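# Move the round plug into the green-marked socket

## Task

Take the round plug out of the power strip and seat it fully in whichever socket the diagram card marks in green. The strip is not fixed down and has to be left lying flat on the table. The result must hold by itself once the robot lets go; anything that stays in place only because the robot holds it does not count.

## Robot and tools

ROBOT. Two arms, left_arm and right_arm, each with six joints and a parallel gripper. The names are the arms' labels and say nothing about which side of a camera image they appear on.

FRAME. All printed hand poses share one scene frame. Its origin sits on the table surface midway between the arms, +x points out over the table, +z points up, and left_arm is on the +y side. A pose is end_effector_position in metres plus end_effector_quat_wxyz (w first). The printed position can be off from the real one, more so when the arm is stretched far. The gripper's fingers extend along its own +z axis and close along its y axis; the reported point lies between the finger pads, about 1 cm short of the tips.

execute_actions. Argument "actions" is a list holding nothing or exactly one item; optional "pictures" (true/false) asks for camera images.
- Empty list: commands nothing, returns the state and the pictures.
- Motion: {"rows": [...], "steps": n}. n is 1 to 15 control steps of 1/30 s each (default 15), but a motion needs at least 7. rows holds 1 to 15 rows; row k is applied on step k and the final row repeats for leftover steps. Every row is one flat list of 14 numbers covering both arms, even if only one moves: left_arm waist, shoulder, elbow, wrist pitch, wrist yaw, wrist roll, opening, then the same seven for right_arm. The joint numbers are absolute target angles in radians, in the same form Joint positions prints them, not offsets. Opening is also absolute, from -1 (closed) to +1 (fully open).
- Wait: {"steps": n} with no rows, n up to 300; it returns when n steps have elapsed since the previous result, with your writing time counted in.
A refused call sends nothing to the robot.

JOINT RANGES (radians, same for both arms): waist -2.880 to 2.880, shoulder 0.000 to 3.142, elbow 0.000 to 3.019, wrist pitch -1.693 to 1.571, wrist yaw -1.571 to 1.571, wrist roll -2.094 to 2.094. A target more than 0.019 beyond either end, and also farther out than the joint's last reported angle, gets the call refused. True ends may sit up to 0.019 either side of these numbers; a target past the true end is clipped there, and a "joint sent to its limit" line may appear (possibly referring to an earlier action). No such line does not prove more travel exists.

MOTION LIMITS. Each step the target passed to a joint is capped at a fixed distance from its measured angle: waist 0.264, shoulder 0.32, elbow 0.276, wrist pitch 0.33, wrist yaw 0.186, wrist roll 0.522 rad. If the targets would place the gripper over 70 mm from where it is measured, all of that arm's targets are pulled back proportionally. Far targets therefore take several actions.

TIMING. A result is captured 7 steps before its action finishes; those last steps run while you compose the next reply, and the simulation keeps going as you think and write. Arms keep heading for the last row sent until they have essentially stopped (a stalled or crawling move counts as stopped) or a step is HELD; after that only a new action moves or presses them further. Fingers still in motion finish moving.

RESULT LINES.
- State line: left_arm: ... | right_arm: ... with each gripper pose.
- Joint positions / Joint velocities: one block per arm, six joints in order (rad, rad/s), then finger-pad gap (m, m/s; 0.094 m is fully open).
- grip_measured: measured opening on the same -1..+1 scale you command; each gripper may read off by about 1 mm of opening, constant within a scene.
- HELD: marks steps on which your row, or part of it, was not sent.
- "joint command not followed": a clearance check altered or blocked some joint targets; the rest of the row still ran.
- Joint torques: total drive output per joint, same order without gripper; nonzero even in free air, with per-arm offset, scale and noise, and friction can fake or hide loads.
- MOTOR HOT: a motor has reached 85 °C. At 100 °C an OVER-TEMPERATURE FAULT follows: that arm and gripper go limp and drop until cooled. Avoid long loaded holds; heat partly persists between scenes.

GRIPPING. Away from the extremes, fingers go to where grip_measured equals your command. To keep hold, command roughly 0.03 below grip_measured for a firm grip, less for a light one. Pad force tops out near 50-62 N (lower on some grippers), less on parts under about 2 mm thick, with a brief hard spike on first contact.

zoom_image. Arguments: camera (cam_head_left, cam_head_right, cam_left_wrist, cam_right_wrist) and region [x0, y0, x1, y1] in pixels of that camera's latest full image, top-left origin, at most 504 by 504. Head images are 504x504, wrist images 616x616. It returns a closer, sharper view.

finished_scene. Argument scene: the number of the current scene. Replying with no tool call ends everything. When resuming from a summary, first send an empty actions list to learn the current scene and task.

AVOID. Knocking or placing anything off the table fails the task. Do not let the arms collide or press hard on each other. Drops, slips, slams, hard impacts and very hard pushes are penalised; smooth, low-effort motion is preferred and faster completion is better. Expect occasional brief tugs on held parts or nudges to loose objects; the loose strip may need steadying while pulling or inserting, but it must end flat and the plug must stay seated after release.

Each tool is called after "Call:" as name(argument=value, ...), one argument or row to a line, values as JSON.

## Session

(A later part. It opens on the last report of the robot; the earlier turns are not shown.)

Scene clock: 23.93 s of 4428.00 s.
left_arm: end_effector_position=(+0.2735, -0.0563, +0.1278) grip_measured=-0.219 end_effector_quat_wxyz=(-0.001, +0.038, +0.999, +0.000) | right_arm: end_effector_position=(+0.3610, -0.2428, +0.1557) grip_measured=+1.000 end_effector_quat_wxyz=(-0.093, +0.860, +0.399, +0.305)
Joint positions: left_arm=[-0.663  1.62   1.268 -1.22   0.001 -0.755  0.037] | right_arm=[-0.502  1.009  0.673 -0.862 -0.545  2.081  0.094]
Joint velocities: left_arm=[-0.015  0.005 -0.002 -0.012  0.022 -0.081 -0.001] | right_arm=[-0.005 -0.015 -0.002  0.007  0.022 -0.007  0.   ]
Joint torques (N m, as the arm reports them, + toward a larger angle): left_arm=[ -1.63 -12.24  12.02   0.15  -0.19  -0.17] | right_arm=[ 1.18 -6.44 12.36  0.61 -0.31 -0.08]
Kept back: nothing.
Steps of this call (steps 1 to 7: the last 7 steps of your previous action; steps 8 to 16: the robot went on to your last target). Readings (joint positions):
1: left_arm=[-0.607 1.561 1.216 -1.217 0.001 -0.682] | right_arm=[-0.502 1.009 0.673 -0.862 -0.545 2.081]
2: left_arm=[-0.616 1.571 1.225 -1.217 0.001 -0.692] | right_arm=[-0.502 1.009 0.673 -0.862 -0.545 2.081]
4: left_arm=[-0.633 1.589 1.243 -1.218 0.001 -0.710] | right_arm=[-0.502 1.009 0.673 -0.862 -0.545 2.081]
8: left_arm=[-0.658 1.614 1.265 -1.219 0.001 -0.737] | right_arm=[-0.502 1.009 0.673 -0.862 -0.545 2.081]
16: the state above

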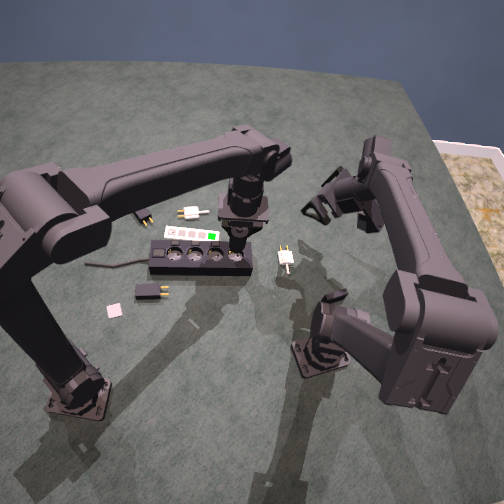

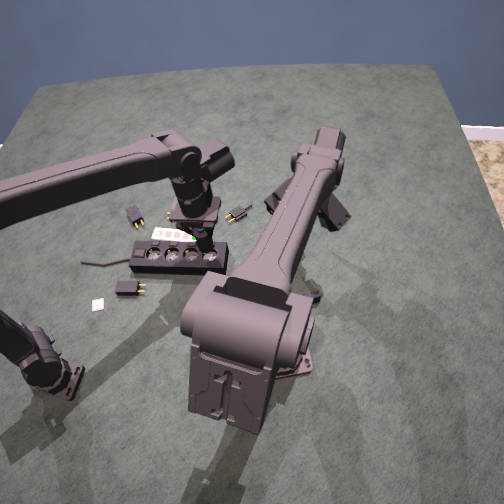

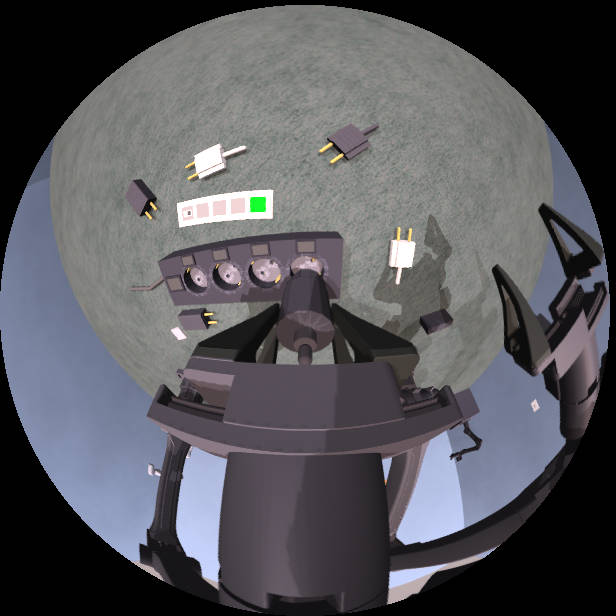

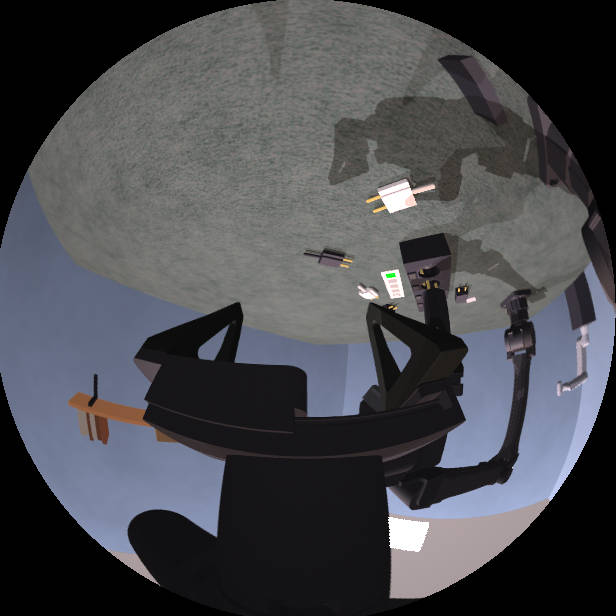

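Call:
execute_actions(
  actions=[
    {"rows":[[-0.665,1.633,1.29,-1.215,0,-0.78,-0.265,-0.50,1.0,0.70,-0.87,-0.545,2.08,1],[-0.66,1.636,1.275,-1.205,0,-0.78,-0.265,-0.50,1.0,0.70,-0.87,-0.545,2.08,1],[-0.658,1.639,1.268,-1.198,0,-0.78,-0.265,-0.50,1.0,0.70,-0.87,-0.545,2.08,1],[-0.656,1.642,1.264,-1.191,0,-0.78,-0.265,-0.50,1.0,0.70,-0.87,-0.545,2.08,1],[-0.656,1.645,1.26,-1.184,0,-0.78,-0.265,-0.50,1.0,0.70,-0.87,-0.545,2.08,1],[-0.656,1.648,1.256,-1.177,0,-0.78,-0.265,-0.50,1.0,0.70,-0.87,-0.545,2.08,1],[-0.656,1.65,1.253,-1.168,0,-0.78,-0.265,-0.50,1.0,0.70,-0.87,-0.545,2.08,1]],"steps":12},
  ],
)

Call:
execute_actions(
  actions=[
    {"steps":13},
  ],
  pictures=true,
)

Call:
zoom_image(
  camera="cam_left_wrist",
  region=[226, 215, 386, 335],
)

Scene clock: 24.97 s of 4428.00 s.
left_arm: end_effector_position=(+0.2752, -0.0582, +0.1266) grip_measured=-0.219 end_effector_quat_wxyz=(+0.003, +0.034, +0.999, -0.003) | right_arm: end_effector_position=(+0.3610, -0.2428, +0.1557) grip_measured=+1.000 end_effector_quat_wxyz=(-0.093, +0.860, +0.399, +0.305)
Joint positions: left_arm=[-0.663  1.621  1.266 -1.207  0.001 -0.761  0.037] | right_arm=[-0.502  1.009  0.673 -0.862 -0.545  2.081  0.094]
Joint velocities: left_arm=[ 0.024 -0.005 -0.046  0.198 -0.051  0.022 -0.001] | right_arm=[ 0.005 -0.005  0.017 -0.017  0.022  0.007  0.   ]
Joint torques (N m, as the arm reports them, + toward a larger angle): left_arm=[ -0.72 -10.95   8.26   0.95  -0.19  -0.15] | right_arm=[ 1.46 -6.28 11.49  0.61 -0.3  -0.05]
Steps of this call (steps 1 to 15: the robot went on to your last target; steps 16 to 26: nothing new was sent; steps 27 to 31: the first 5 steps of this action). Readings (joint positions):
27: left_arm=[-0.663 1.620 1.268 -1.220 0.001 -0.759] | right_arm=[-0.502 1.009 0.673 -0.862 -0.545 2.081]
28: left_arm=[-0.663 1.620 1.268 -1.220 0.001 -0.760] | right_arm=[-0.502 1.009 0.673 -0.862 -0.545 2.081]
30: left_arm=[-0.663 1.621 1.267 -1.213 0.001 -0.761] | right_arm=[-0.502 1.009 0.673 -0.862 -0.545 2.081]
31: the state above

Scene clock: 25.40 s of 4428.00 s.
left_arm: end_effector_position=(+0.2754, -0.0584, +0.1126) grip_measured=-0.219 end_effector_quat_wxyz=(+0.001, +0.034, +0.999, -0.001) | right_arm: end_effector_position=(+0.3610, -0.2428, +0.1557) grip_measured=+1.000 end_effector_quat_wxyz=(-0.093, +0.860, +0.399, +0.305)
Joint positions: left_arm=[-0.663  1.639  1.249 -1.179  0.001 -0.763  0.037] | right_arm=[-0.502  1.009  0.673 -0.862 -0.545  2.081  0.094]
Joint velocities: left_arm=[-0.005 -0.005  0.012  0.017  0.051 -0.022  0.001] | right_arm=[-0.005 -0.015 -0.002 -0.012 -0.037 -0.081  0.   ]
Joint torques (N m, as the arm reports them, + toward a larger angle): left_arm=[ -0.86 -12.54   8.65   0.93  -0.21  -0.21] | right_arm=[ 1.29 -6.19 11.5   0.49 -0.29 -0.05]
Kept back: nothing.
Steps of this call (steps 1 to 7: the last 7 steps of your previous action; steps 8 to 13: the robot went on to your last target). Readings (joint positions):
1: left_arm=[-0.663 1.622 1.264 -1.200 0.001 -0.762] | right_arm=[-0.502 1.009 0.673 -0.862 -0.545 2.081]
2: left_arm=[-0.663 1.623 1.261 -1.193 0.001 -0.762] | right_arm=[-0.502 1.009 0.673 -0.862 -0.545 2.081]
4: left_arm=[-0.663 1.627 1.256 -1.183 0.001 -0.762] | right_arm=[-0.502 1.009 0.673 -0.862 -0.545 2.081]
8: left_arm=[-0.663 1.637 1.250 -1.180 0.001 -0.763] | right_arm=[-0.502 1.009 0.673 -0.862 -0.545 2.081]
13: the state above

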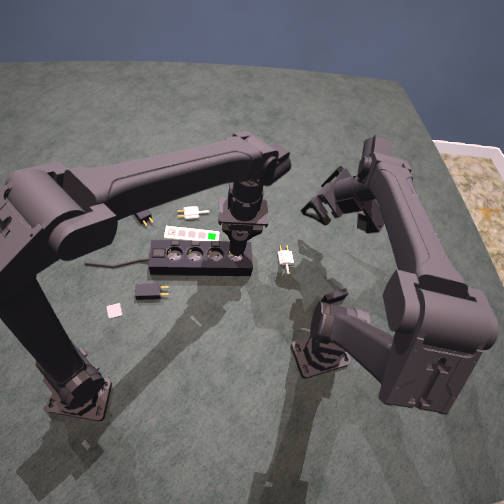

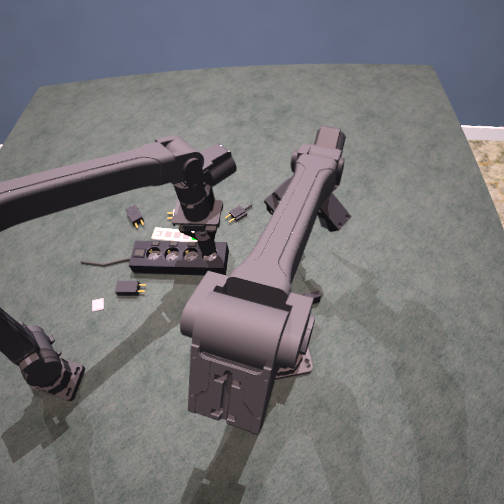

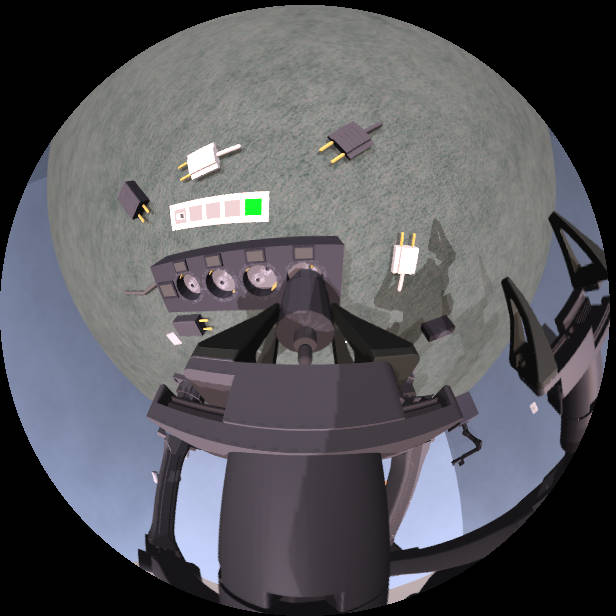

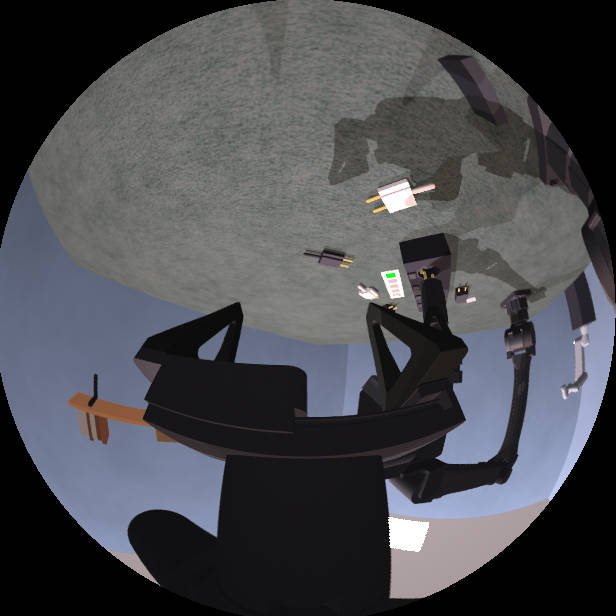

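Region (226, 215, 386, 335) of cam_left_wrist's 616x616 image, scaled by 3.150, with more detail than that image has; it fills the top 378 rows of this view, and the rest is white.

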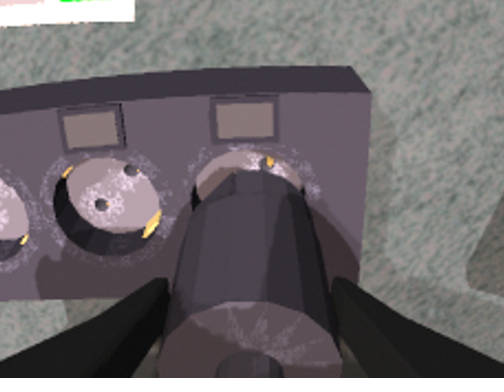

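Call:
execute_actions(
  actions=[
    {"rows":[[-0.653,1.652,1.25,-1.164,0,-0.78,-0.265,-0.50,1.0,0.70,-0.87,-0.545,2.08,1],[-0.65,1.654,1.247,-1.16,0,-0.78,-0.265,-0.50,1.0,0.70,-0.87,-0.545,2.08,1],[-0.648,1.656,1.244,-1.156,0,-0.78,-0.265,-0.50,1.0,0.70,-0.87,-0.545,2.08,1],[-0.648,1.658,1.241,-1.152,0,-0.78,-0.265,-0.50,1.0,0.70,-0.87,-0.545,2.08,1],[-0.648,1.66,1.238,-1.148,0,-0.78,-0.265,-0.50,1.0,0.70,-0.87,-0.545,2.08,1],[-0.648,1.662,1.235,-1.144,0,-0.78,-0.265,-0.50,1.0,0.70,-0.87,-0.545,2.08,1],[-0.648,1.664,1.232,-1.14,0,-0.78,-0.265,-0.50,1.0,0.70,-0.87,-0.545,2.08,1],[-0.648,1.665,1.229,-1.136,0,-0.78,-0.265,-0.50,1.0,0.70,-0.87,-0.545,2.08,1]],"steps":12},
  ],
)

Call:
execute_actions(
  actions=[
    {"steps":13},
  ],
  pictures=true,
)

Call:
zoom_image(
  camera="cam_left_wrist",
  region=[226, 215, 386, 335],
)

Scene clock: 26.10 s of 4428.00 s.
left_arm: end_effector_position=(+0.2762, -0.0593, +0.1107) grip_measured=-0.219 end_effector_quat_wxyz=(+0.003, +0.033, +0.999, -0.004) | right_arm: end_effector_position=(+0.3610, -0.2428, +0.1557) grip_measured=+1.000 end_effector_quat_wxyz=(-0.093, +0.860, +0.399, +0.305)
Joint positions: left_arm=[-0.663  1.639  1.244 -1.166  0.001 -0.763  0.037] | right_arm=[-0.502  1.009  0.673 -0.862 -0.545  2.081  0.094]
Joint velocities: left_arm=[-0.015 -0.005 -0.046  0.115 -0.007 -0.007  0.001] | right_arm=[-0.005  0.005  0.002 -0.002  0.007 -0.095  0.   ]
Joint torques (N m, as the arm reports them, + toward a larger angle): left_arm=[ -0.14 -11.32   8.39   0.94  -0.19  -0.2 ] | right_arm=[ 1.38 -5.75 11.6   0.57 -0.34 -0.08]
Steps of this call (steps 1 to 16: the robot went on to your last target; steps 17 to 21: the first 5 steps of this action). Readings (joint positions):
17: left_arm=[-0.663 1.639 1.249 -1.178 0.001 -0.763] | right_arm=[-0.502 1.009 0.673 -0.862 -0.545 2.081]
18: left_arm=[-0.663 1.639 1.249 -1.176 0.001 -0.763] | right_arm=[-0.502 1.009 0.673 -0.862 -0.545 2.081]
20: left_arm=[-0.663 1.639 1.246 -1.170 0.001 -0.763] | right_arm=[-0.502 1.009 0.673 -0.862 -0.545 2.081]
21: the state above

Scene clock: 26.53 s of 4428.00 s.
left_arm: end_effector_position=(+0.2742, -0.0570, +0.0982) grip_measured=-0.219 end_effector_quat_wxyz=(-0.001, +0.033, +0.999, +0.001) | right_arm: end_effector_position=(+0.3610, -0.2428, +0.1557) grip_measured=+1.000 end_effector_quat_wxyz=(-0.093, +0.860, +0.399, +0.305)
Joint positions: left_arm=[-0.663  1.653  1.226 -1.147  0.001 -0.763  0.037] | right_arm=[-0.502  1.009  0.673 -0.862 -0.545  2.081  0.094]
Joint velocities: left_arm=[ 0.005 -0.005 -0.007  0.002  0.022  0.081 -0.001] | right_arm=[-0.015 -0.015 -0.002 -0.007  0.051 -0.095  0.   ]
Joint torques (N m, as the arm reports them, + toward a larger angle): left_arm=[ -0.15 -12.4    8.58   0.98  -0.21  -0.21] | right_arm=[ 0.87 -5.93 11.46  0.62 -0.28 -0.05]
Kept back: nothing.
Steps of this call (steps 1 to 7: the last 7 steps of your previous action; steps 8 to 13: the robot went on to your last target). Readings (joint positions):
1: left_arm=[-0.663 1.640 1.241 -1.162 0.001 -0.763] | right_arm=[-0.502 1.009 0.673 -0.862 -0.545 2.081]
2: left_arm=[-0.663 1.641 1.238 -1.158 0.001 -0.763] | right_arm=[-0.502 1.009 0.673 -0.862 -0.545 2.081]
4: left_arm=[-0.663 1.643 1.233 -1.151 0.001 -0.763] | right_arm=[-0.502 1.009 0.673 -0.862 -0.545 2.081]
8: left_arm=[-0.663 1.651 1.227 -1.148 0.001 -0.763] | right_arm=[-0.502 1.009 0.673 -0.862 -0.545 2.081]
13: the state above

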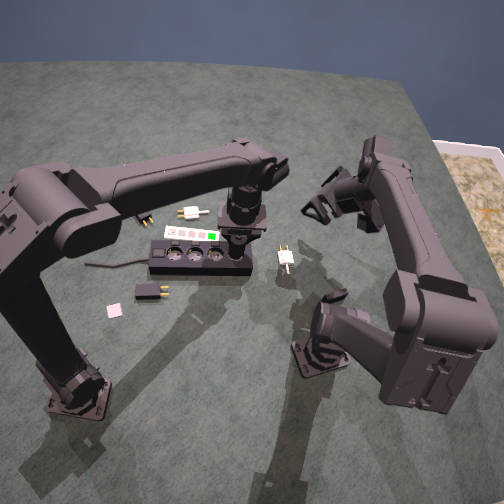

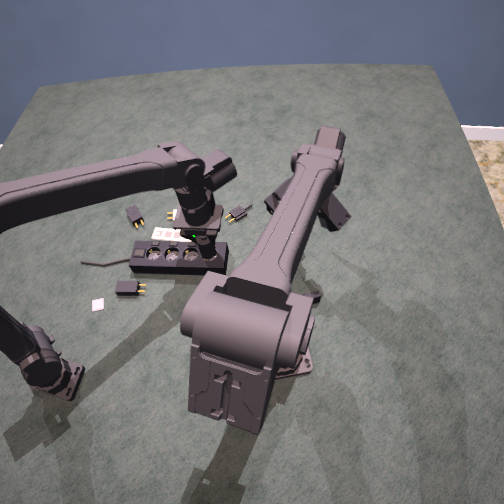

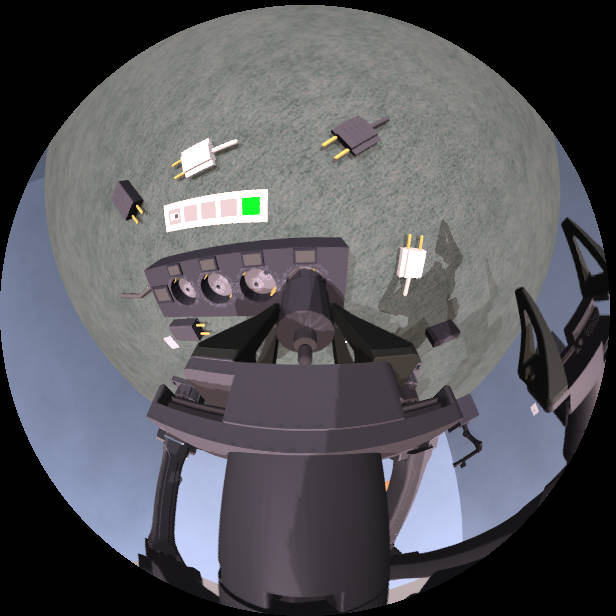

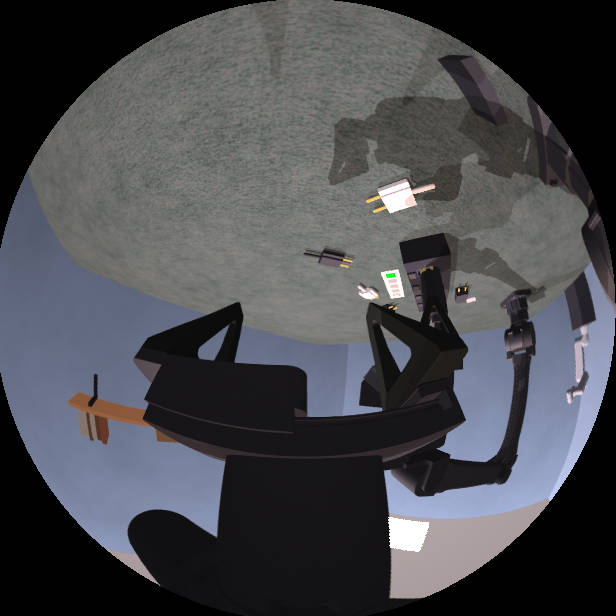

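Region (226, 215, 386, 335) of cam_left_wrist's 616x616 image, scaled by 3.150, with more detail than that image has; it fills the top 378 rows of this view, and the rest is white.

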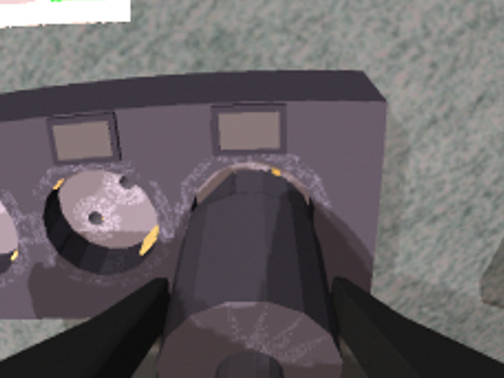

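Call:
execute_actions(
  actions=[
    {"rows":[[-0.655,1.668,1.228,-1.134,0,-0.775,-0.265,-0.50,1.0,0.70,-0.87,-0.545,2.08,1],[-0.655,1.67,1.226,-1.131,0,-0.775,-0.265,-0.50,1.0,0.70,-0.87,-0.545,2.08,1],[-0.655,1.672,1.224,-1.128,0,-0.775,-0.265,-0.50,1.0,0.70,-0.87,-0.545,2.08,1],[-0.655,1.674,1.222,-1.124,0,-0.775,-0.265,-0.50,1.0,0.70,-0.87,-0.545,2.08,1],[-0.655,1.675,1.22,-1.12,0,-0.775,-0.265,-0.50,1.0,0.70,-0.87,-0.545,2.08,1],[-0.655,1.676,1.218,-1.116,0,-0.775,-0.265,-0.50,1.0,0.70,-0.87,-0.545,2.08,1],[-0.655,1.678,1.216,-1.112,0,-0.775,-0.265,-0.50,1.0,0.70,-0.87,-0.545,2.08,1],[-0.655,1.679,1.214,-1.108,0,-0.775,-0.265,-0.50,1.0,0.70,-0.87,-0.545,2.08,1],[-0.655,1.68,1.212,-1.104,0,-0.775,-0.265,-0.50,1.0,0.70,-0.87,-0.545,2.08,1],[-0.655,1.681,1.21,-1.10,0,-0.775,-0.265,-0.50,1.0,0.70,-0.87,-0.545,2.08,1],[-0.655,1.682,1.209,-1.098,0,-0.775,-0.265,-0.50,1.0,0.70,-0.87,-0.545,2.08,1]],"steps":15},
  ],
)

Call:
execute_actions(
  actions=[
    {"steps":13},
  ],
  pictures=true,
)

Scene clock: 27.20 s of 4428.00 s.
left_arm: end_effector_position=(+0.2756, -0.0586, +0.0943) grip_measured=-0.219 end_effector_quat_wxyz=(+0.002, +0.033, +0.999, -0.003) | right_arm: end_effector_position=(+0.3610, -0.2428, +0.1557) grip_measured=+1.000 end_effector_quat_wxyz=(-0.093, +0.860, +0.399, +0.305)
Joint positions: left_arm=[-0.663  1.656  1.219 -1.126  0.001 -0.763  0.037] | right_arm=[-0.502  1.009  0.673 -0.862 -0.545  2.081  0.094]
Joint velocities: left_arm=[-0.005  0.044 -0.066  0.085  0.051  0.022 -0.   ] | right_arm=[-0.005 -0.005  0.002 -0.017 -0.125  0.037  0.   ]
Joint torques (N m, as the arm reports them, + toward a larger angle): left_arm=[ -0.73 -11.74   8.23   0.96  -0.19  -0.15] | right_arm=[ 1.01 -5.63 11.46  0.6  -0.28 -0.08]
Steps of this call (steps 1 to 12: the robot went on to your last target; steps 13 to 20: the first 8 steps of this action). Readings (joint positions):
13: left_arm=[-0.663 1.653 1.226 -1.146 0.001 -0.763] | right_arm=[-0.502 1.009 0.673 -0.862 -0.545 2.081]
14: left_arm=[-0.663 1.653 1.226 -1.145 0.001 -0.763] | right_arm=[-0.502 1.009 0.673 -0.862 -0.545 2.081]
16: left_arm=[-0.663 1.654 1.225 -1.141 0.001 -0.763] | right_arm=[-0.502 1.009 0.673 -0.862 -0.545 2.081]
20: the state above

Scene clock: 27.63 s of 4428.00 s.
left_arm: end_effector_position=(+0.2756, -0.0586, +0.0936) grip_measured=-0.219 end_effector_quat_wxyz=(+0.002, +0.033, +0.999, -0.003) | right_arm: end_effector_position=(+0.3610, -0.2428, +0.1557) grip_measured=+1.000 end_effector_quat_wxyz=(-0.093, +0.860, +0.399, +0.305)
Joint positions: left_arm=[-0.663  1.657  1.217 -1.124  0.001 -0.763  0.037] | right_arm=[-0.502  1.009  0.673 -0.862 -0.545  2.081  0.094]
Joint velocities: left_arm=[ 0.015 -0.005  0.007 -0.017 -0.051 -0.007  0.   ] | right_arm=[-0.005  0.005 -0.022 -0.002  0.066  0.037  0.   ]
Joint torques (N m, as the arm reports them, + toward a larger angle): left_arm=[ -0.86 -11.34   7.7    1.5   -0.21  -0.15] | right_arm=[ 1.04 -6.1  11.5   0.51 -0.32 -0.05]
Kept back: nothing.
Steps of this call (steps 1 to 7: the last 7 steps of your previous action; steps 8 to 13: the robot went on to your last target). Readings (joint positions):
1: left_arm=[-0.663 1.657 1.218 -1.125 0.001 -0.763] | right_arm=[-0.502 1.009 0.673 -0.862 -0.545 2.081]
2: left_arm=[-0.663 1.657 1.218 -1.125 0.001 -0.763] | right_arm=[-0.502 1.009 0.673 -0.862 -0.545 2.081]
4: left_arm=[-0.663 1.657 1.218 -1.124 0.001 -0.763] | right_arm=[-0.502 1.009 0.673 -0.862 -0.545 2.081]
8: left_arm=[-0.663 1.657 1.217 -1.124 0.001 -0.763] | right_arm=[-0.502 1.009 0.673 -0.862 -0.545 2.081]
13: the state above

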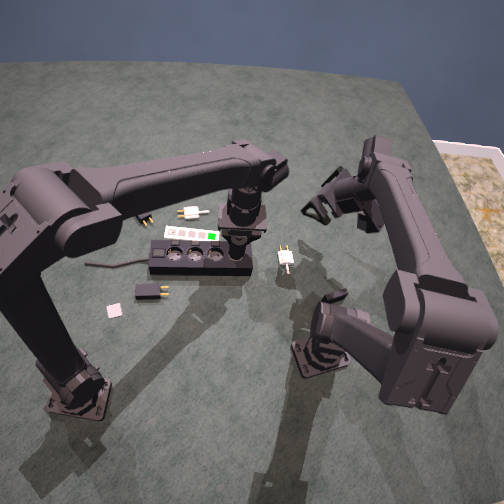

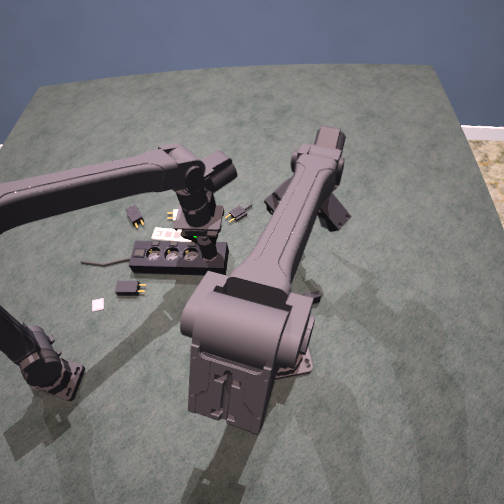

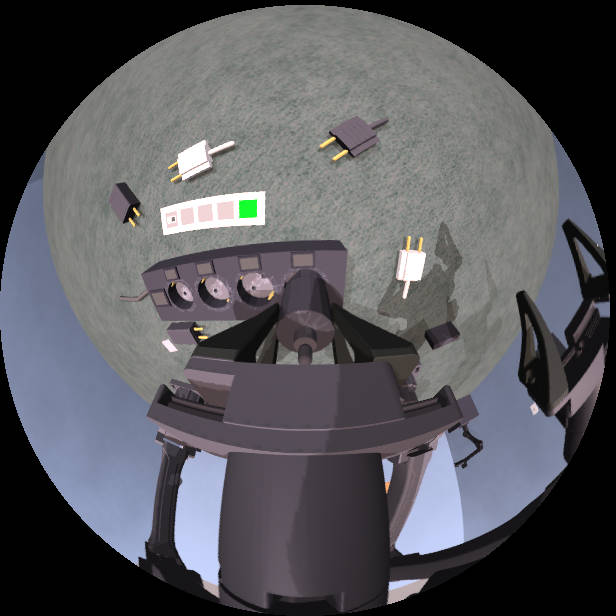

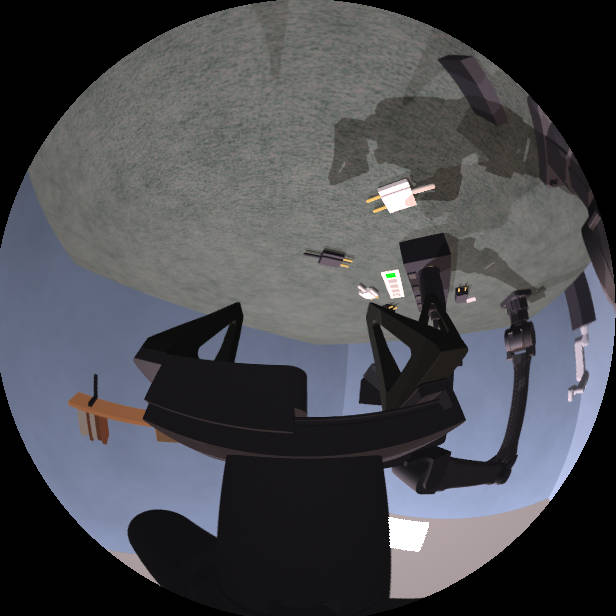

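Call:
execute_actions(
  actions=[
    {"rows":[[-0.655,1.68,1.21,-1.108,0,-0.775,-0.265,-0.50,1.0,0.70,-0.87,-0.545,2.08,1],[-0.655,1.68,1.21,-1.118,0,-0.775,-0.265,-0.50,1.0,0.70,-0.87,-0.545,2.08,1],[-0.655,1.68,1.21,-1.126,0,-0.775,-0.265,-0.50,1.0,0.70,-0.87,-0.545,2.08,1],[-0.655,1.68,1.21,-1.132,0,-0.775,-0.265,-0.50,1.0,0.70,-0.87,-0.545,2.08,1],[-0.655,1.68,1.21,-1.137,0,-0.775,-0.265,-0.50,1.0,0.70,-0.87,-0.545,2.08,1],[-0.655,1.68,1.21,-1.141,0,-0.775,-0.265,-0.50,1.0,0.70,-0.87,-0.545,2.08,1],[-0.655,1.68,1.21,-1.145,0,-0.775,-0.265,-0.50,1.0,0.70,-0.87,-0.545,2.08,1],[-0.655,1.68,1.21,-1.148,0,-0.775,-0.265,-0.50,1.0,0.70,-0.87,-0.545,2.08,1],[-0.655,1.68,1.21,-1.151,0,-0.775,-0.265,-0.50,1.0,0.70,-0.87,-0.545,2.08,1]],"steps":14},
  ],
)

Call:
execute_actions(
  actions=[
    {"steps":12},
  ],
  pictures=true,
)

Call:
zoom_image(
  camera="cam_left_wrist",
  region=[226, 215, 386, 335],
)

Scene clock: 28.30 s of 4428.00 s.
left_arm: end_effector_position=(+0.2741, -0.0570, +0.0929) grip_measured=-0.219 end_effector_quat_wxyz=(-0.001, +0.033, +0.999, +0.000) | right_arm: end_effector_position=(+0.3610, -0.2428, +0.1557) grip_measured=+1.000 end_effector_quat_wxyz=(-0.093, +0.860, +0.399, +0.305)
Joint positions: left_arm=[-0.663  1.657  1.216 -1.13   0.001 -0.763  0.037] | right_arm=[-0.502  1.009  0.673 -0.862 -0.545  2.081  0.094]
Joint velocities: left_arm=[-0.015  0.034 -0.061 -0.056 -0.022  0.007  0.001] | right_arm=[-0.005 -0.005 -0.007 -0.007 -0.022 -0.007  0.   ]
Joint torques (N m, as the arm reports them, + toward a larger angle): left_arm=[ -0.78 -11.26   8.13   0.14  -0.19  -0.15] | right_arm=[ 1.56 -6.14 11.62  0.57 -0.31 -0.06]
Steps of this call (steps 1 to 13: the robot went on to your last target; steps 14 to 20: the first 7 steps of this action). Readings (joint positions):
14: left_arm=[-0.663 1.657 1.217 -1.124 0.001 -0.763] | right_arm=[-0.502 1.009 0.673 -0.862 -0.545 2.081]
15: left_arm=[-0.663 1.657 1.217 -1.124 0.001 -0.763] | right_arm=[-0.502 1.009 0.673 -0.862 -0.545 2.081]
17: left_arm=[-0.663 1.657 1.217 -1.125 0.001 -0.763] | right_arm=[-0.502 1.009 0.673 -0.862 -0.545 2.081]
20: the state above

Scene clock: 28.70 s of 4428.00 s.
left_arm: end_effector_position=(+0.2722, -0.0550, +0.0893) grip_measured=-0.219 end_effector_quat_wxyz=(-0.006, +0.033, +0.999, +0.005) | right_arm: end_effector_position=(+0.3610, -0.2428, +0.1557) grip_measured=+1.000 end_effector_quat_wxyz=(-0.093, +0.860, +0.399, +0.305)
Joint positions: left_arm=[-0.663  1.663  1.213 -1.136  0.001 -0.763  0.037] | right_arm=[-0.502  1.009  0.673 -0.862 -0.545  2.081  0.094]
Joint velocities: left_arm=[-0.005 -0.015 -0.012 -0.002 -0.081 -0.051  0.001] | right_arm=[-0.015 -0.005 -0.007 -0.007 -0.051 -0.007  0.   ]
Joint torques (N m, as the arm reports them, + toward a larger angle): left_arm=[ -0.87 -12.03   8.     0.02  -0.21  -0.15] | right_arm=[ 1.23 -6.03 11.54  0.66 -0.32 -0.08]
Kept back: nothing.
Steps of this call (steps 1 to 7: the last 7 steps of your previous action; steps 8 to 12: the robot went on to your last target). Readings (joint positions):
1: left_arm=[-0.663 1.658 1.214 -1.132 0.001 -0.763] | right_arm=[-0.502 1.009 0.673 -0.862 -0.545 2.081]
2: left_arm=[-0.663 1.659 1.213 -1.133 0.001 -0.763] | right_arm=[-0.502 1.009 0.673 -0.862 -0.545 2.081]
4: left_arm=[-0.663 1.661 1.213 -1.135 0.001 -0.763] | right_arm=[-0.502 1.009 0.673 -0.862 -0.545 2.081]
8: left_arm=[-0.663 1.663 1.213 -1.136 0.001 -0.763] | right_arm=[-0.502 1.009 0.673 -0.862 -0.545 2.081]
12: the state above

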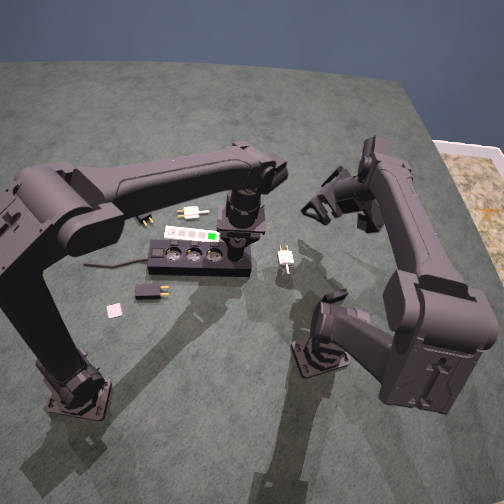

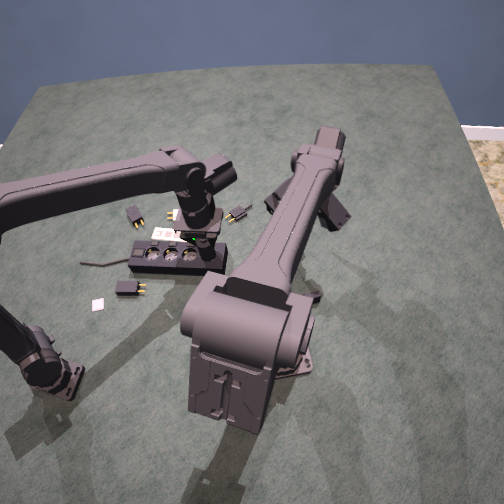

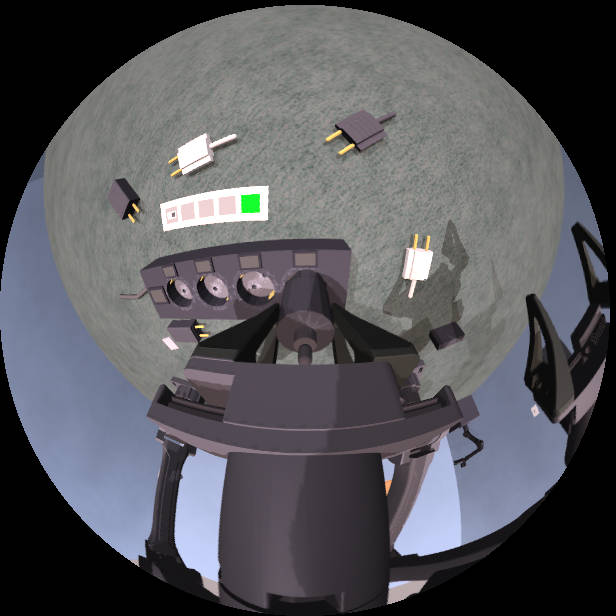

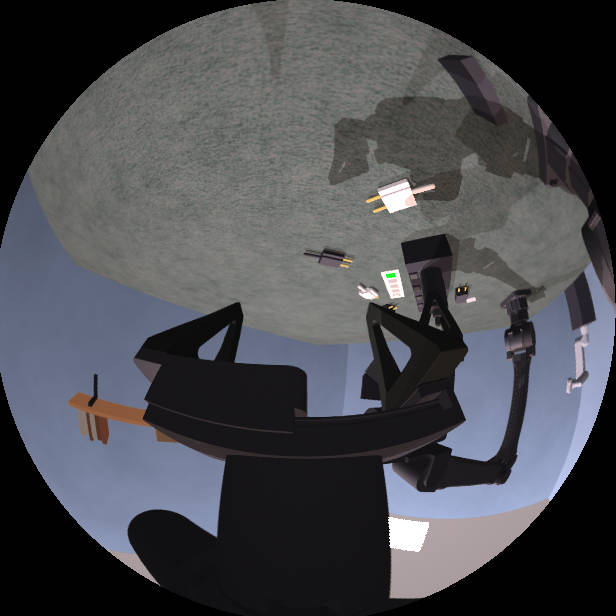

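Region (226, 215, 386, 335) of cam_left_wrist's 616x616 image, scaled by 3.150, with more detail than that image has; it fills the top 378 rows of this view, and the rest is white.

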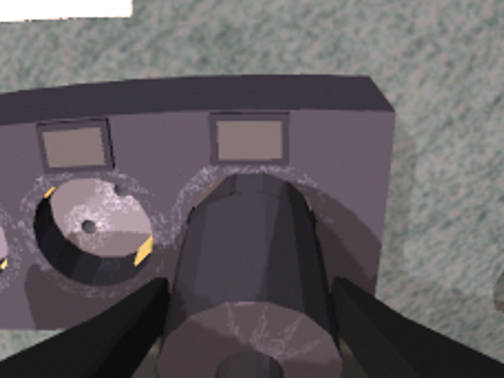

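Call:
execute_actions(
  actions=[
    {"rows":[[-0.66,1.684,1.205,-1.135,0,-0.77,-0.265,-0.50,1.0,0.70,-0.87,-0.545,2.08,1],[-0.66,1.688,1.20,-1.122,0,-0.77,-0.265,-0.50,1.0,0.70,-0.87,-0.545,2.08,1],[-0.66,1.692,1.195,-1.114,0,-0.77,-0.265,-0.50,1.0,0.70,-0.87,-0.545,2.08,1],[-0.66,1.696,1.19,-1.11,0,-0.77,-0.265,-0.50,1.0,0.70,-0.87,-0.545,2.08,1],[-0.66,1.70,1.185,-1.107,0,-0.77,-0.265,-0.50,1.0,0.70,-0.87,-0.545,2.08,1],[-0.66,1.704,1.18,-1.104,0,-0.77,-0.265,-0.50,1.0,0.70,-0.87,-0.545,2.08,1],[-0.66,1.708,1.175,-1.101,0,-0.77,-0.265,-0.50,1.0,0.70,-0.87,-0.545,2.08,1],[-0.66,1.712,1.17,-1.098,0,-0.77,-0.265,-0.50,1.0,0.70,-0.87,-0.545,2.08,1],[-0.66,1.716,1.165,-1.095,0,-0.77,-0.265,-0.50,1.0,0.70,-0.87,-0.545,2.08,1],[-0.66,1.72,1.16,-1.092,0,-0.77,-0.265,-0.50,1.0,0.70,-0.87,-0.545,2.08,1],[-0.66,1.724,1.155,-1.089,0,-0.77,-0.265,-0.50,1.0,0.70,-0.87,-0.545,2.08,1],[-0.66,1.728,1.15,-1.086,0,-0.77,-0.265,-0.50,1.0,0.70,-0.87,-0.545,2.08,1],[-0.66,1.732,1.145,-1.083,0,-0.77,-0.265,-0.50,1.0,0.70,-0.87,-0.545,2.08,1],[-0.66,1.736,1.14,-1.08,0,-0.77,-0.265,-0.50,1.0,0.70,-0.87,-0.545,2.08,1],[-0.66,1.74,1.135,-1.078,0,-0.77,-0.265,-0.50,1.0,0.70,-0.87,-0.545,2.08,1]],"steps":15},
  ],
)

Call:
execute_actions(
  actions=[
    {"steps":14},
  ],
)

Scene clock: 29.67 s of 4428.00 s.
left_arm: end_effector_position=(+0.2714, -0.0542, +0.0790) grip_measured=-0.219 end_effector_quat_wxyz=(-0.005, +0.033, +0.999, +0.004) | right_arm: end_effector_position=(+0.3610, -0.2428, +0.1557) grip_measured=+1.000 end_effector_quat_wxyz=(-0.093, +0.860, +0.399, +0.305)
Joint positions: left_arm=[-0.663  1.672  1.194 -1.107  0.001 -0.763  0.037] | right_arm=[-0.502  1.009  0.673 -0.862 -0.545  2.081  0.094]
Joint velocities: left_arm=[ 0.005  0.024 -0.051  0.09   0.051 -0.066  0.   ] | right_arm=[-0.005 -0.005  0.002  0.007  0.051  0.007  0.   ]
Joint torques (N m, as the arm reports them, + toward a larger angle): left_arm=[ -0.94 -10.33   6.66   0.48  -0.25  -0.1 ] | right_arm=[ 1.05 -5.79 11.45  0.54 -0.3  -0.07]
Steps of this call (steps 1 to 15: the robot went on to your last target; steps 16 to 21: nothing new was sent; steps 22 to 29: the first 8 steps of this action). Readings (joint positions):
22: left_arm=[-0.663 1.663 1.212 -1.136 0.001 -0.763] | right_arm=[-0.502 1.009 0.673 -0.862 -0.545 2.081]
23: left_arm=[-0.663 1.663 1.211 -1.134 0.001 -0.763] | right_arm=[-0.502 1.009 0.673 -0.862 -0.545 2.081]
25: left_arm=[-0.663 1.665 1.205 -1.125 0.001 -0.763] | right_arm=[-0.502 1.009 0.673 -0.862 -0.545 2.081]
29: the state above

Scene clock: 30.13 s of 4428.00 s.
left_arm: end_effector_position=(+0.2705, -0.0535, +0.0737) grip_measured=-0.219 end_effector_quat_wxyz=(-0.004, +0.033, +0.999, +0.003) | right_arm: end_effector_position=(+0.3610, -0.2428, +0.1557) grip_measured=+1.000 end_effector_quat_wxyz=(-0.093, +0.860, +0.399, +0.305)
Joint positions: left_arm=[-0.663  1.673  1.18  -1.088  0.002 -0.763  0.037] | right_arm=[-0.502  1.009  0.673 -0.862 -0.545  2.081  0.094]
Joint velocities: left_arm=[ 0.005 -0.005  0.002  0.002  0.007 -0.037  0.001] | right_arm=[-0.015 -0.015  0.007 -0.012 -0.051 -0.037  0.   ]
Joint torques (N m, as the arm reports them, + toward a larger angle): left_arm=[-1.21 -7.65  4.77  0.88 -0.26 -0.1 ] | right_arm=[ 1.49 -5.97 11.49  0.68 -0.28 -0.03]
Kept back: nothing.
Steps of this call (steps 1 to 7: the last 7 steps of your previous action; steps 8 to 14: the robot went on to your last target). Readings (joint positions):
1: left_arm=[-0.663 1.673 1.192 -1.103 0.001 -0.763] | right_arm=[-0.502 1.009 0.673 -0.862 -0.545 2.081]
2: left_arm=[-0.663 1.673 1.190 -1.100 0.001 -0.763] | right_arm=[-0.502 1.009 0.673 -0.862 -0.545 2.081]
4: left_arm=[-0.663 1.673 1.185 -1.094 0.001 -0.763] | right_arm=[-0.502 1.009 0.673 -0.862 -0.545 2.081]
8: left_arm=[-0.663 1.673 1.180 -1.088 0.002 -0.763] | right_arm=[-0.502 1.009 0.673 -0.862 -0.545 2.081]
14: the state above

Call:
execute_actions(
  actions=[
    {"rows":[[-0.66,1.748,1.13,-1.078,0,-0.77,-0.265,-0.50,1.0,0.70,-0.87,-0.545,2.08,1],[-0.66,1.756,1.125,-1.078,0,-0.77,-0.265,-0.50,1.0,0.70,-0.87,-0.545,2.08,1],[-0.66,1.764,1.12,-1.078,0,-0.77,-0.265,-0.50,1.0,0.70,-0.87,-0.545,2.08,1],[-0.66,1.772,1.115,-1.078,0,-0.77,-0.265,-0.50,1.0,0.70,-0.87,-0.545,2.08,1],[-0.66,1.78,1.11,-1.078,0,-0.77,-0.265,-0.50,1.0,0.70,-0.87,-0.545,2.08,1],[-0.66,1.788,1.105,-1.078,0,-0.77,-0.265,-0.50,1.0,0.70,-0.87,-0.545,2.08,1]],"steps":15},
  ],
)

Call:
execute_actions(
  actions=[
    {"rows":[[-0.66,1.765,1.125,-1.082,0,-0.77,-0.265,-0.50,1.0,0.70,-0.87,-0.545,2.08,1],[-0.66,1.74,1.145,-1.085,0,-0.77,-0.265,-0.50,1.0,0.70,-0.87,-0.545,2.08,1],[-0.66,1.715,1.165,-1.088,0,-0.77,-0.265,-0.50,1.0,0.70,-0.87,-0.545,2.08,1],[-0.66,1.695,1.18,-1.088,0,-0.77,-0.265,-0.50,1.0,0.70,-0.87,-0.545,2.08,1],[-0.66,1.68,1.19,-1.088,0,-0.77,-0.265,-0.50,1.0,0.70,-0.87,-0.545,2.08,1],[-0.66,1.68,1.19,-1.088,0,-0.77,-0.22,-0.50,1.0,0.70,-0.87,-0.545,2.08,1],[-0.66,1.68,1.19,-1.088,0,-0.77,-0.1,-0.50,1.0,0.70,-0.87,-0.545,2.08,1],[-0.66,1.68,1.19,-1.088,0,-0.77,0.05,-0.50,1.0,0.70,-0.87,-0.545,2.08,1],[-0.66,1.68,1.19,-1.088,0,-0.77,0.2,-0.50,1.0,0.70,-0.87,-0.545,2.08,1],[-0.66,1.67,1.21,-1.095,0,-0.77,0.3,-0.50,1.0,0.70,-0.87,-0.545,2.08,1],[-0.66,1.66,1.23,-1.11,0,-0.77,0.3,-0.50,1.0,0.70,-0.87,-0.545,2.08,1],[-0.66,1.65,1.245,-1.125,0,-0.77,0.3,-0.50,1.0,0.70,-0.87,-0.545,2.08,1],[-0.66,1.64,1.26,-1.145,0,-0.77,0.3,-0.50,1.0,0.70,-0.87,-0.545,2.08,1],[-0.66,1.63,1.275,-1.165,0,-0.77,0.3,-0.50,1.0,0.70,-0.87,-0.545,2.08,1],[-0.66,1.62,1.29,-1.19,0,-0.77,0.3,-0.50,1.0,0.70,-0.87,-0.545,2.08,1]],"steps":15},
  ],
)

Call:
execute_actions(
  actions=[
    {"rows":[[-0.66,1.61,1.305,-1.215,0,-0.77,0.3,-0.50,1.0,0.70,-0.87,-0.545,2.08,1],[-0.66,1.60,1.32,-1.24,0,-0.77,0.3,-0.50,1.0,0.70,-0.87,-0.545,2.08,1],[-0.66,1.59,1.33,-1.265,0,-0.77,0.3,-0.50,1.0,0.70,-0.87,-0.545,2.08,1],[-0.66,1.58,1.34,-1.29,0,-0.77,0.3,-0.50,1.0,0.70,-0.87,-0.545,2.08,1]],"steps":15},
  ],
  pictures=true,
)

Scene clock: 31.30 s of 4428.00 s.
left_arm: end_effector_position=(+0.2701, -0.0530, +0.0728) grip_measured=-0.219 end_effector_quat_wxyz=(-0.004, +0.033, +0.999, +0.003) | right_arm: end_effector_position=(+0.3610, -0.2428, +0.1557) grip_measured=+1.000 end_effector_quat_wxyz=(-0.093, +0.860, +0.399, +0.305)
Joint positions: left_arm=[-0.663  1.673  1.178 -1.085  0.002 -0.763  0.037] | right_arm=[-0.502  1.009  0.673 -0.862 -0.545  2.081  0.094]
Joint velocities: left_arm=[-0.005 -0.005 -0.002 -0.007 -0.007  0.022  0.   ] | right_arm=[-0.005 -0.005 -0.002 -0.007 -0.007 -0.007  0.   ]
Joint torques (N m, as the arm reports them, + toward a larger angle): left_arm=[-1.12 -4.35  3.27  0.8  -0.26 -0.09] | right_arm=[ 1.27 -5.71 11.54  0.64 -0.32 -0.07]
Steps of this call (steps 1 to 27: the robot went on to your last target; steps 28 to 35: the first 8 steps of this action). Readings (joint positions):
28: left_arm=[-0.663 1.673 1.180 -1.087 0.002 -0.763] | right_arm=[-0.502 1.009 0.673 -0.862 -0.545 2.081]
29: left_arm=[-0.663 1.673 1.179 -1.087 0.002 -0.763] | right_arm=[-0.502 1.009 0.673 -0.862 -0.545 2.081]
31: left_arm=[-0.663 1.673 1.178 -1.086 0.002 -0.763] | right_arm=[-0.502 1.009 0.673 -0.862 -0.545 2.081]
35: the state above

Scene clock: 31.80 s of 4428.00 s.
left_arm: end_effector_position=(+0.2708, -0.0537, +0.0749) grip_measured=-0.029 end_effector_quat_wxyz=(-0.002, +0.033, +0.999, +0.001) | right_arm: end_effector_position=(+0.3610, -0.2428, +0.1557) grip_measured=+1.000 end_effector_quat_wxyz=(-0.093, +0.860, +0.399, +0.305)
Joint positions: left_arm=[-0.663  1.67   1.179 -1.085  0.002 -0.763  0.046] | right_arm=[-0.502  1.009  0.673 -0.862 -0.545  2.081  0.094]
Joint velocities: left_arm=[ 0.015 -0.015 -0.017  0.007 -0.037  0.051  0.155] | right_arm=[-0.005 -0.015 -0.002 -0.007 -0.037  0.066  0.   ]
Joint torques (N m, as the arm reports them, + toward a larger angle): left_arm=[ -1.72 -12.47   8.8    0.42  -0.26  -0.1 ] | right_arm=[ 0.88 -5.98 11.52  0.51 -0.33 -0.05]
Steps of this call (steps 1 to 7: the last 7 steps of your previous action; steps 8 to 15: the first 8 steps of this action). Readings (joint positions):
8: left_arm=[-0.663 1.673 1.178 -1.085 0.002 -0.763] | right_arm=[-0.502 1.009 0.673 -0.862 -0.545 2.081]
9: left_arm=[-0.663 1.672 1.179 -1.085 0.002 -0.763] | right_arm=[-0.502 1.009 0.673 -0.862 -0.545 2.081]
11: left_arm=[-0.663 1.670 1.179 -1.085 0.002 -0.763] | right_arm=[-0.502 1.009 0.673 -0.862 -0.545 2.081]
15: the state above

Scene clock: 32.30 s of 4428.00 s.
left_arm: end_effector_position=(+0.2730, -0.0562, +0.1597) grip_measured=+0.299 end_effector_quat_wxyz=(+0.007, +0.033, +0.999, -0.009) | right_arm: end_effector_position=(+0.3610, -0.2428, +0.1557) grip_measured=+1.000 end_effector_quat_wxyz=(-0.093, +0.860, +0.399, +0.305)
Joint positions: left_arm=[-0.663  1.578  1.304 -1.274  0.002 -0.763  0.061] | right_arm=[-0.502  1.009  0.673 -0.862 -0.545  2.081  0.094]
Joint velocities: left_arm=[-0.015 -0.347  0.178 -0.09   0.007 -0.037  0.   ] | right_arm=[-0.005 -0.015 -0.012  0.007 -0.037  0.051  0.   ]
Joint torques (N m, as the arm reports them, + toward a larger angle): left_arm=[ -0.95 -11.04  10.7    0.17  -0.26  -0.1 ] | right_arm=[ 1.03 -6.09 11.46  0.64 -0.32 -0.05]
Steps of this call (steps 1 to 7: the last 7 steps of your previous action; steps 8 to 15: the first 8 steps of this action). Readings (joint positions):
8: left_arm=[-0.663 1.661 1.219 -1.163 0.002 -0.763] | right_arm=[-0.502 1.009 0.673 -0.862 -0.545 2.081]
9: left_arm=[-0.663 1.654 1.234 -1.185 0.002 -0.763] | right_arm=[-0.502 1.009 0.673 -0.862 -0.545 2.081]
11: left_arm=[-0.663 1.633 1.265 -1.231 0.002 -0.763] | right_arm=[-0.502 1.009 0.673 -0.862 -0.545 2.081]
15: the state above

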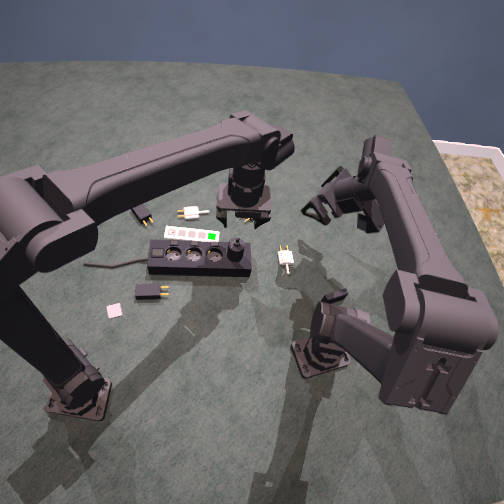

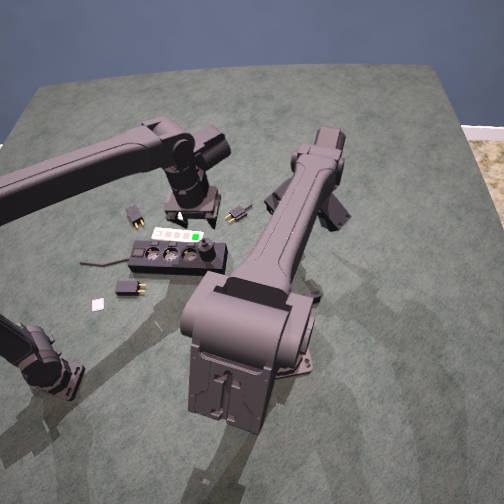

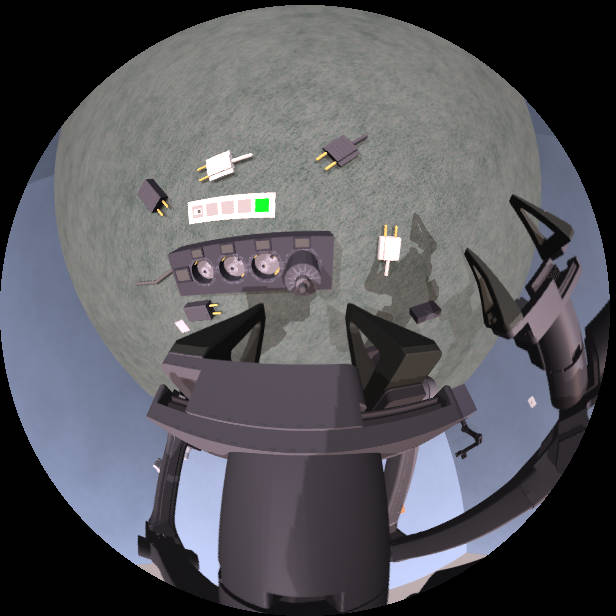

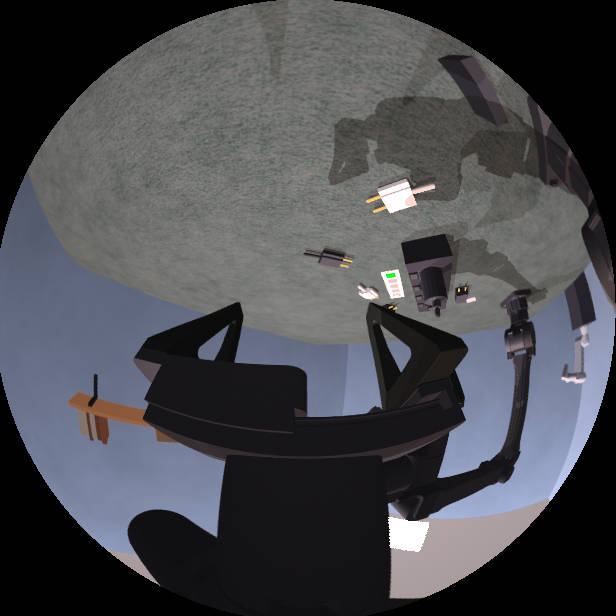

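Call:
finished_scene(
  scene=2,
)

The scene is finished: the task was done.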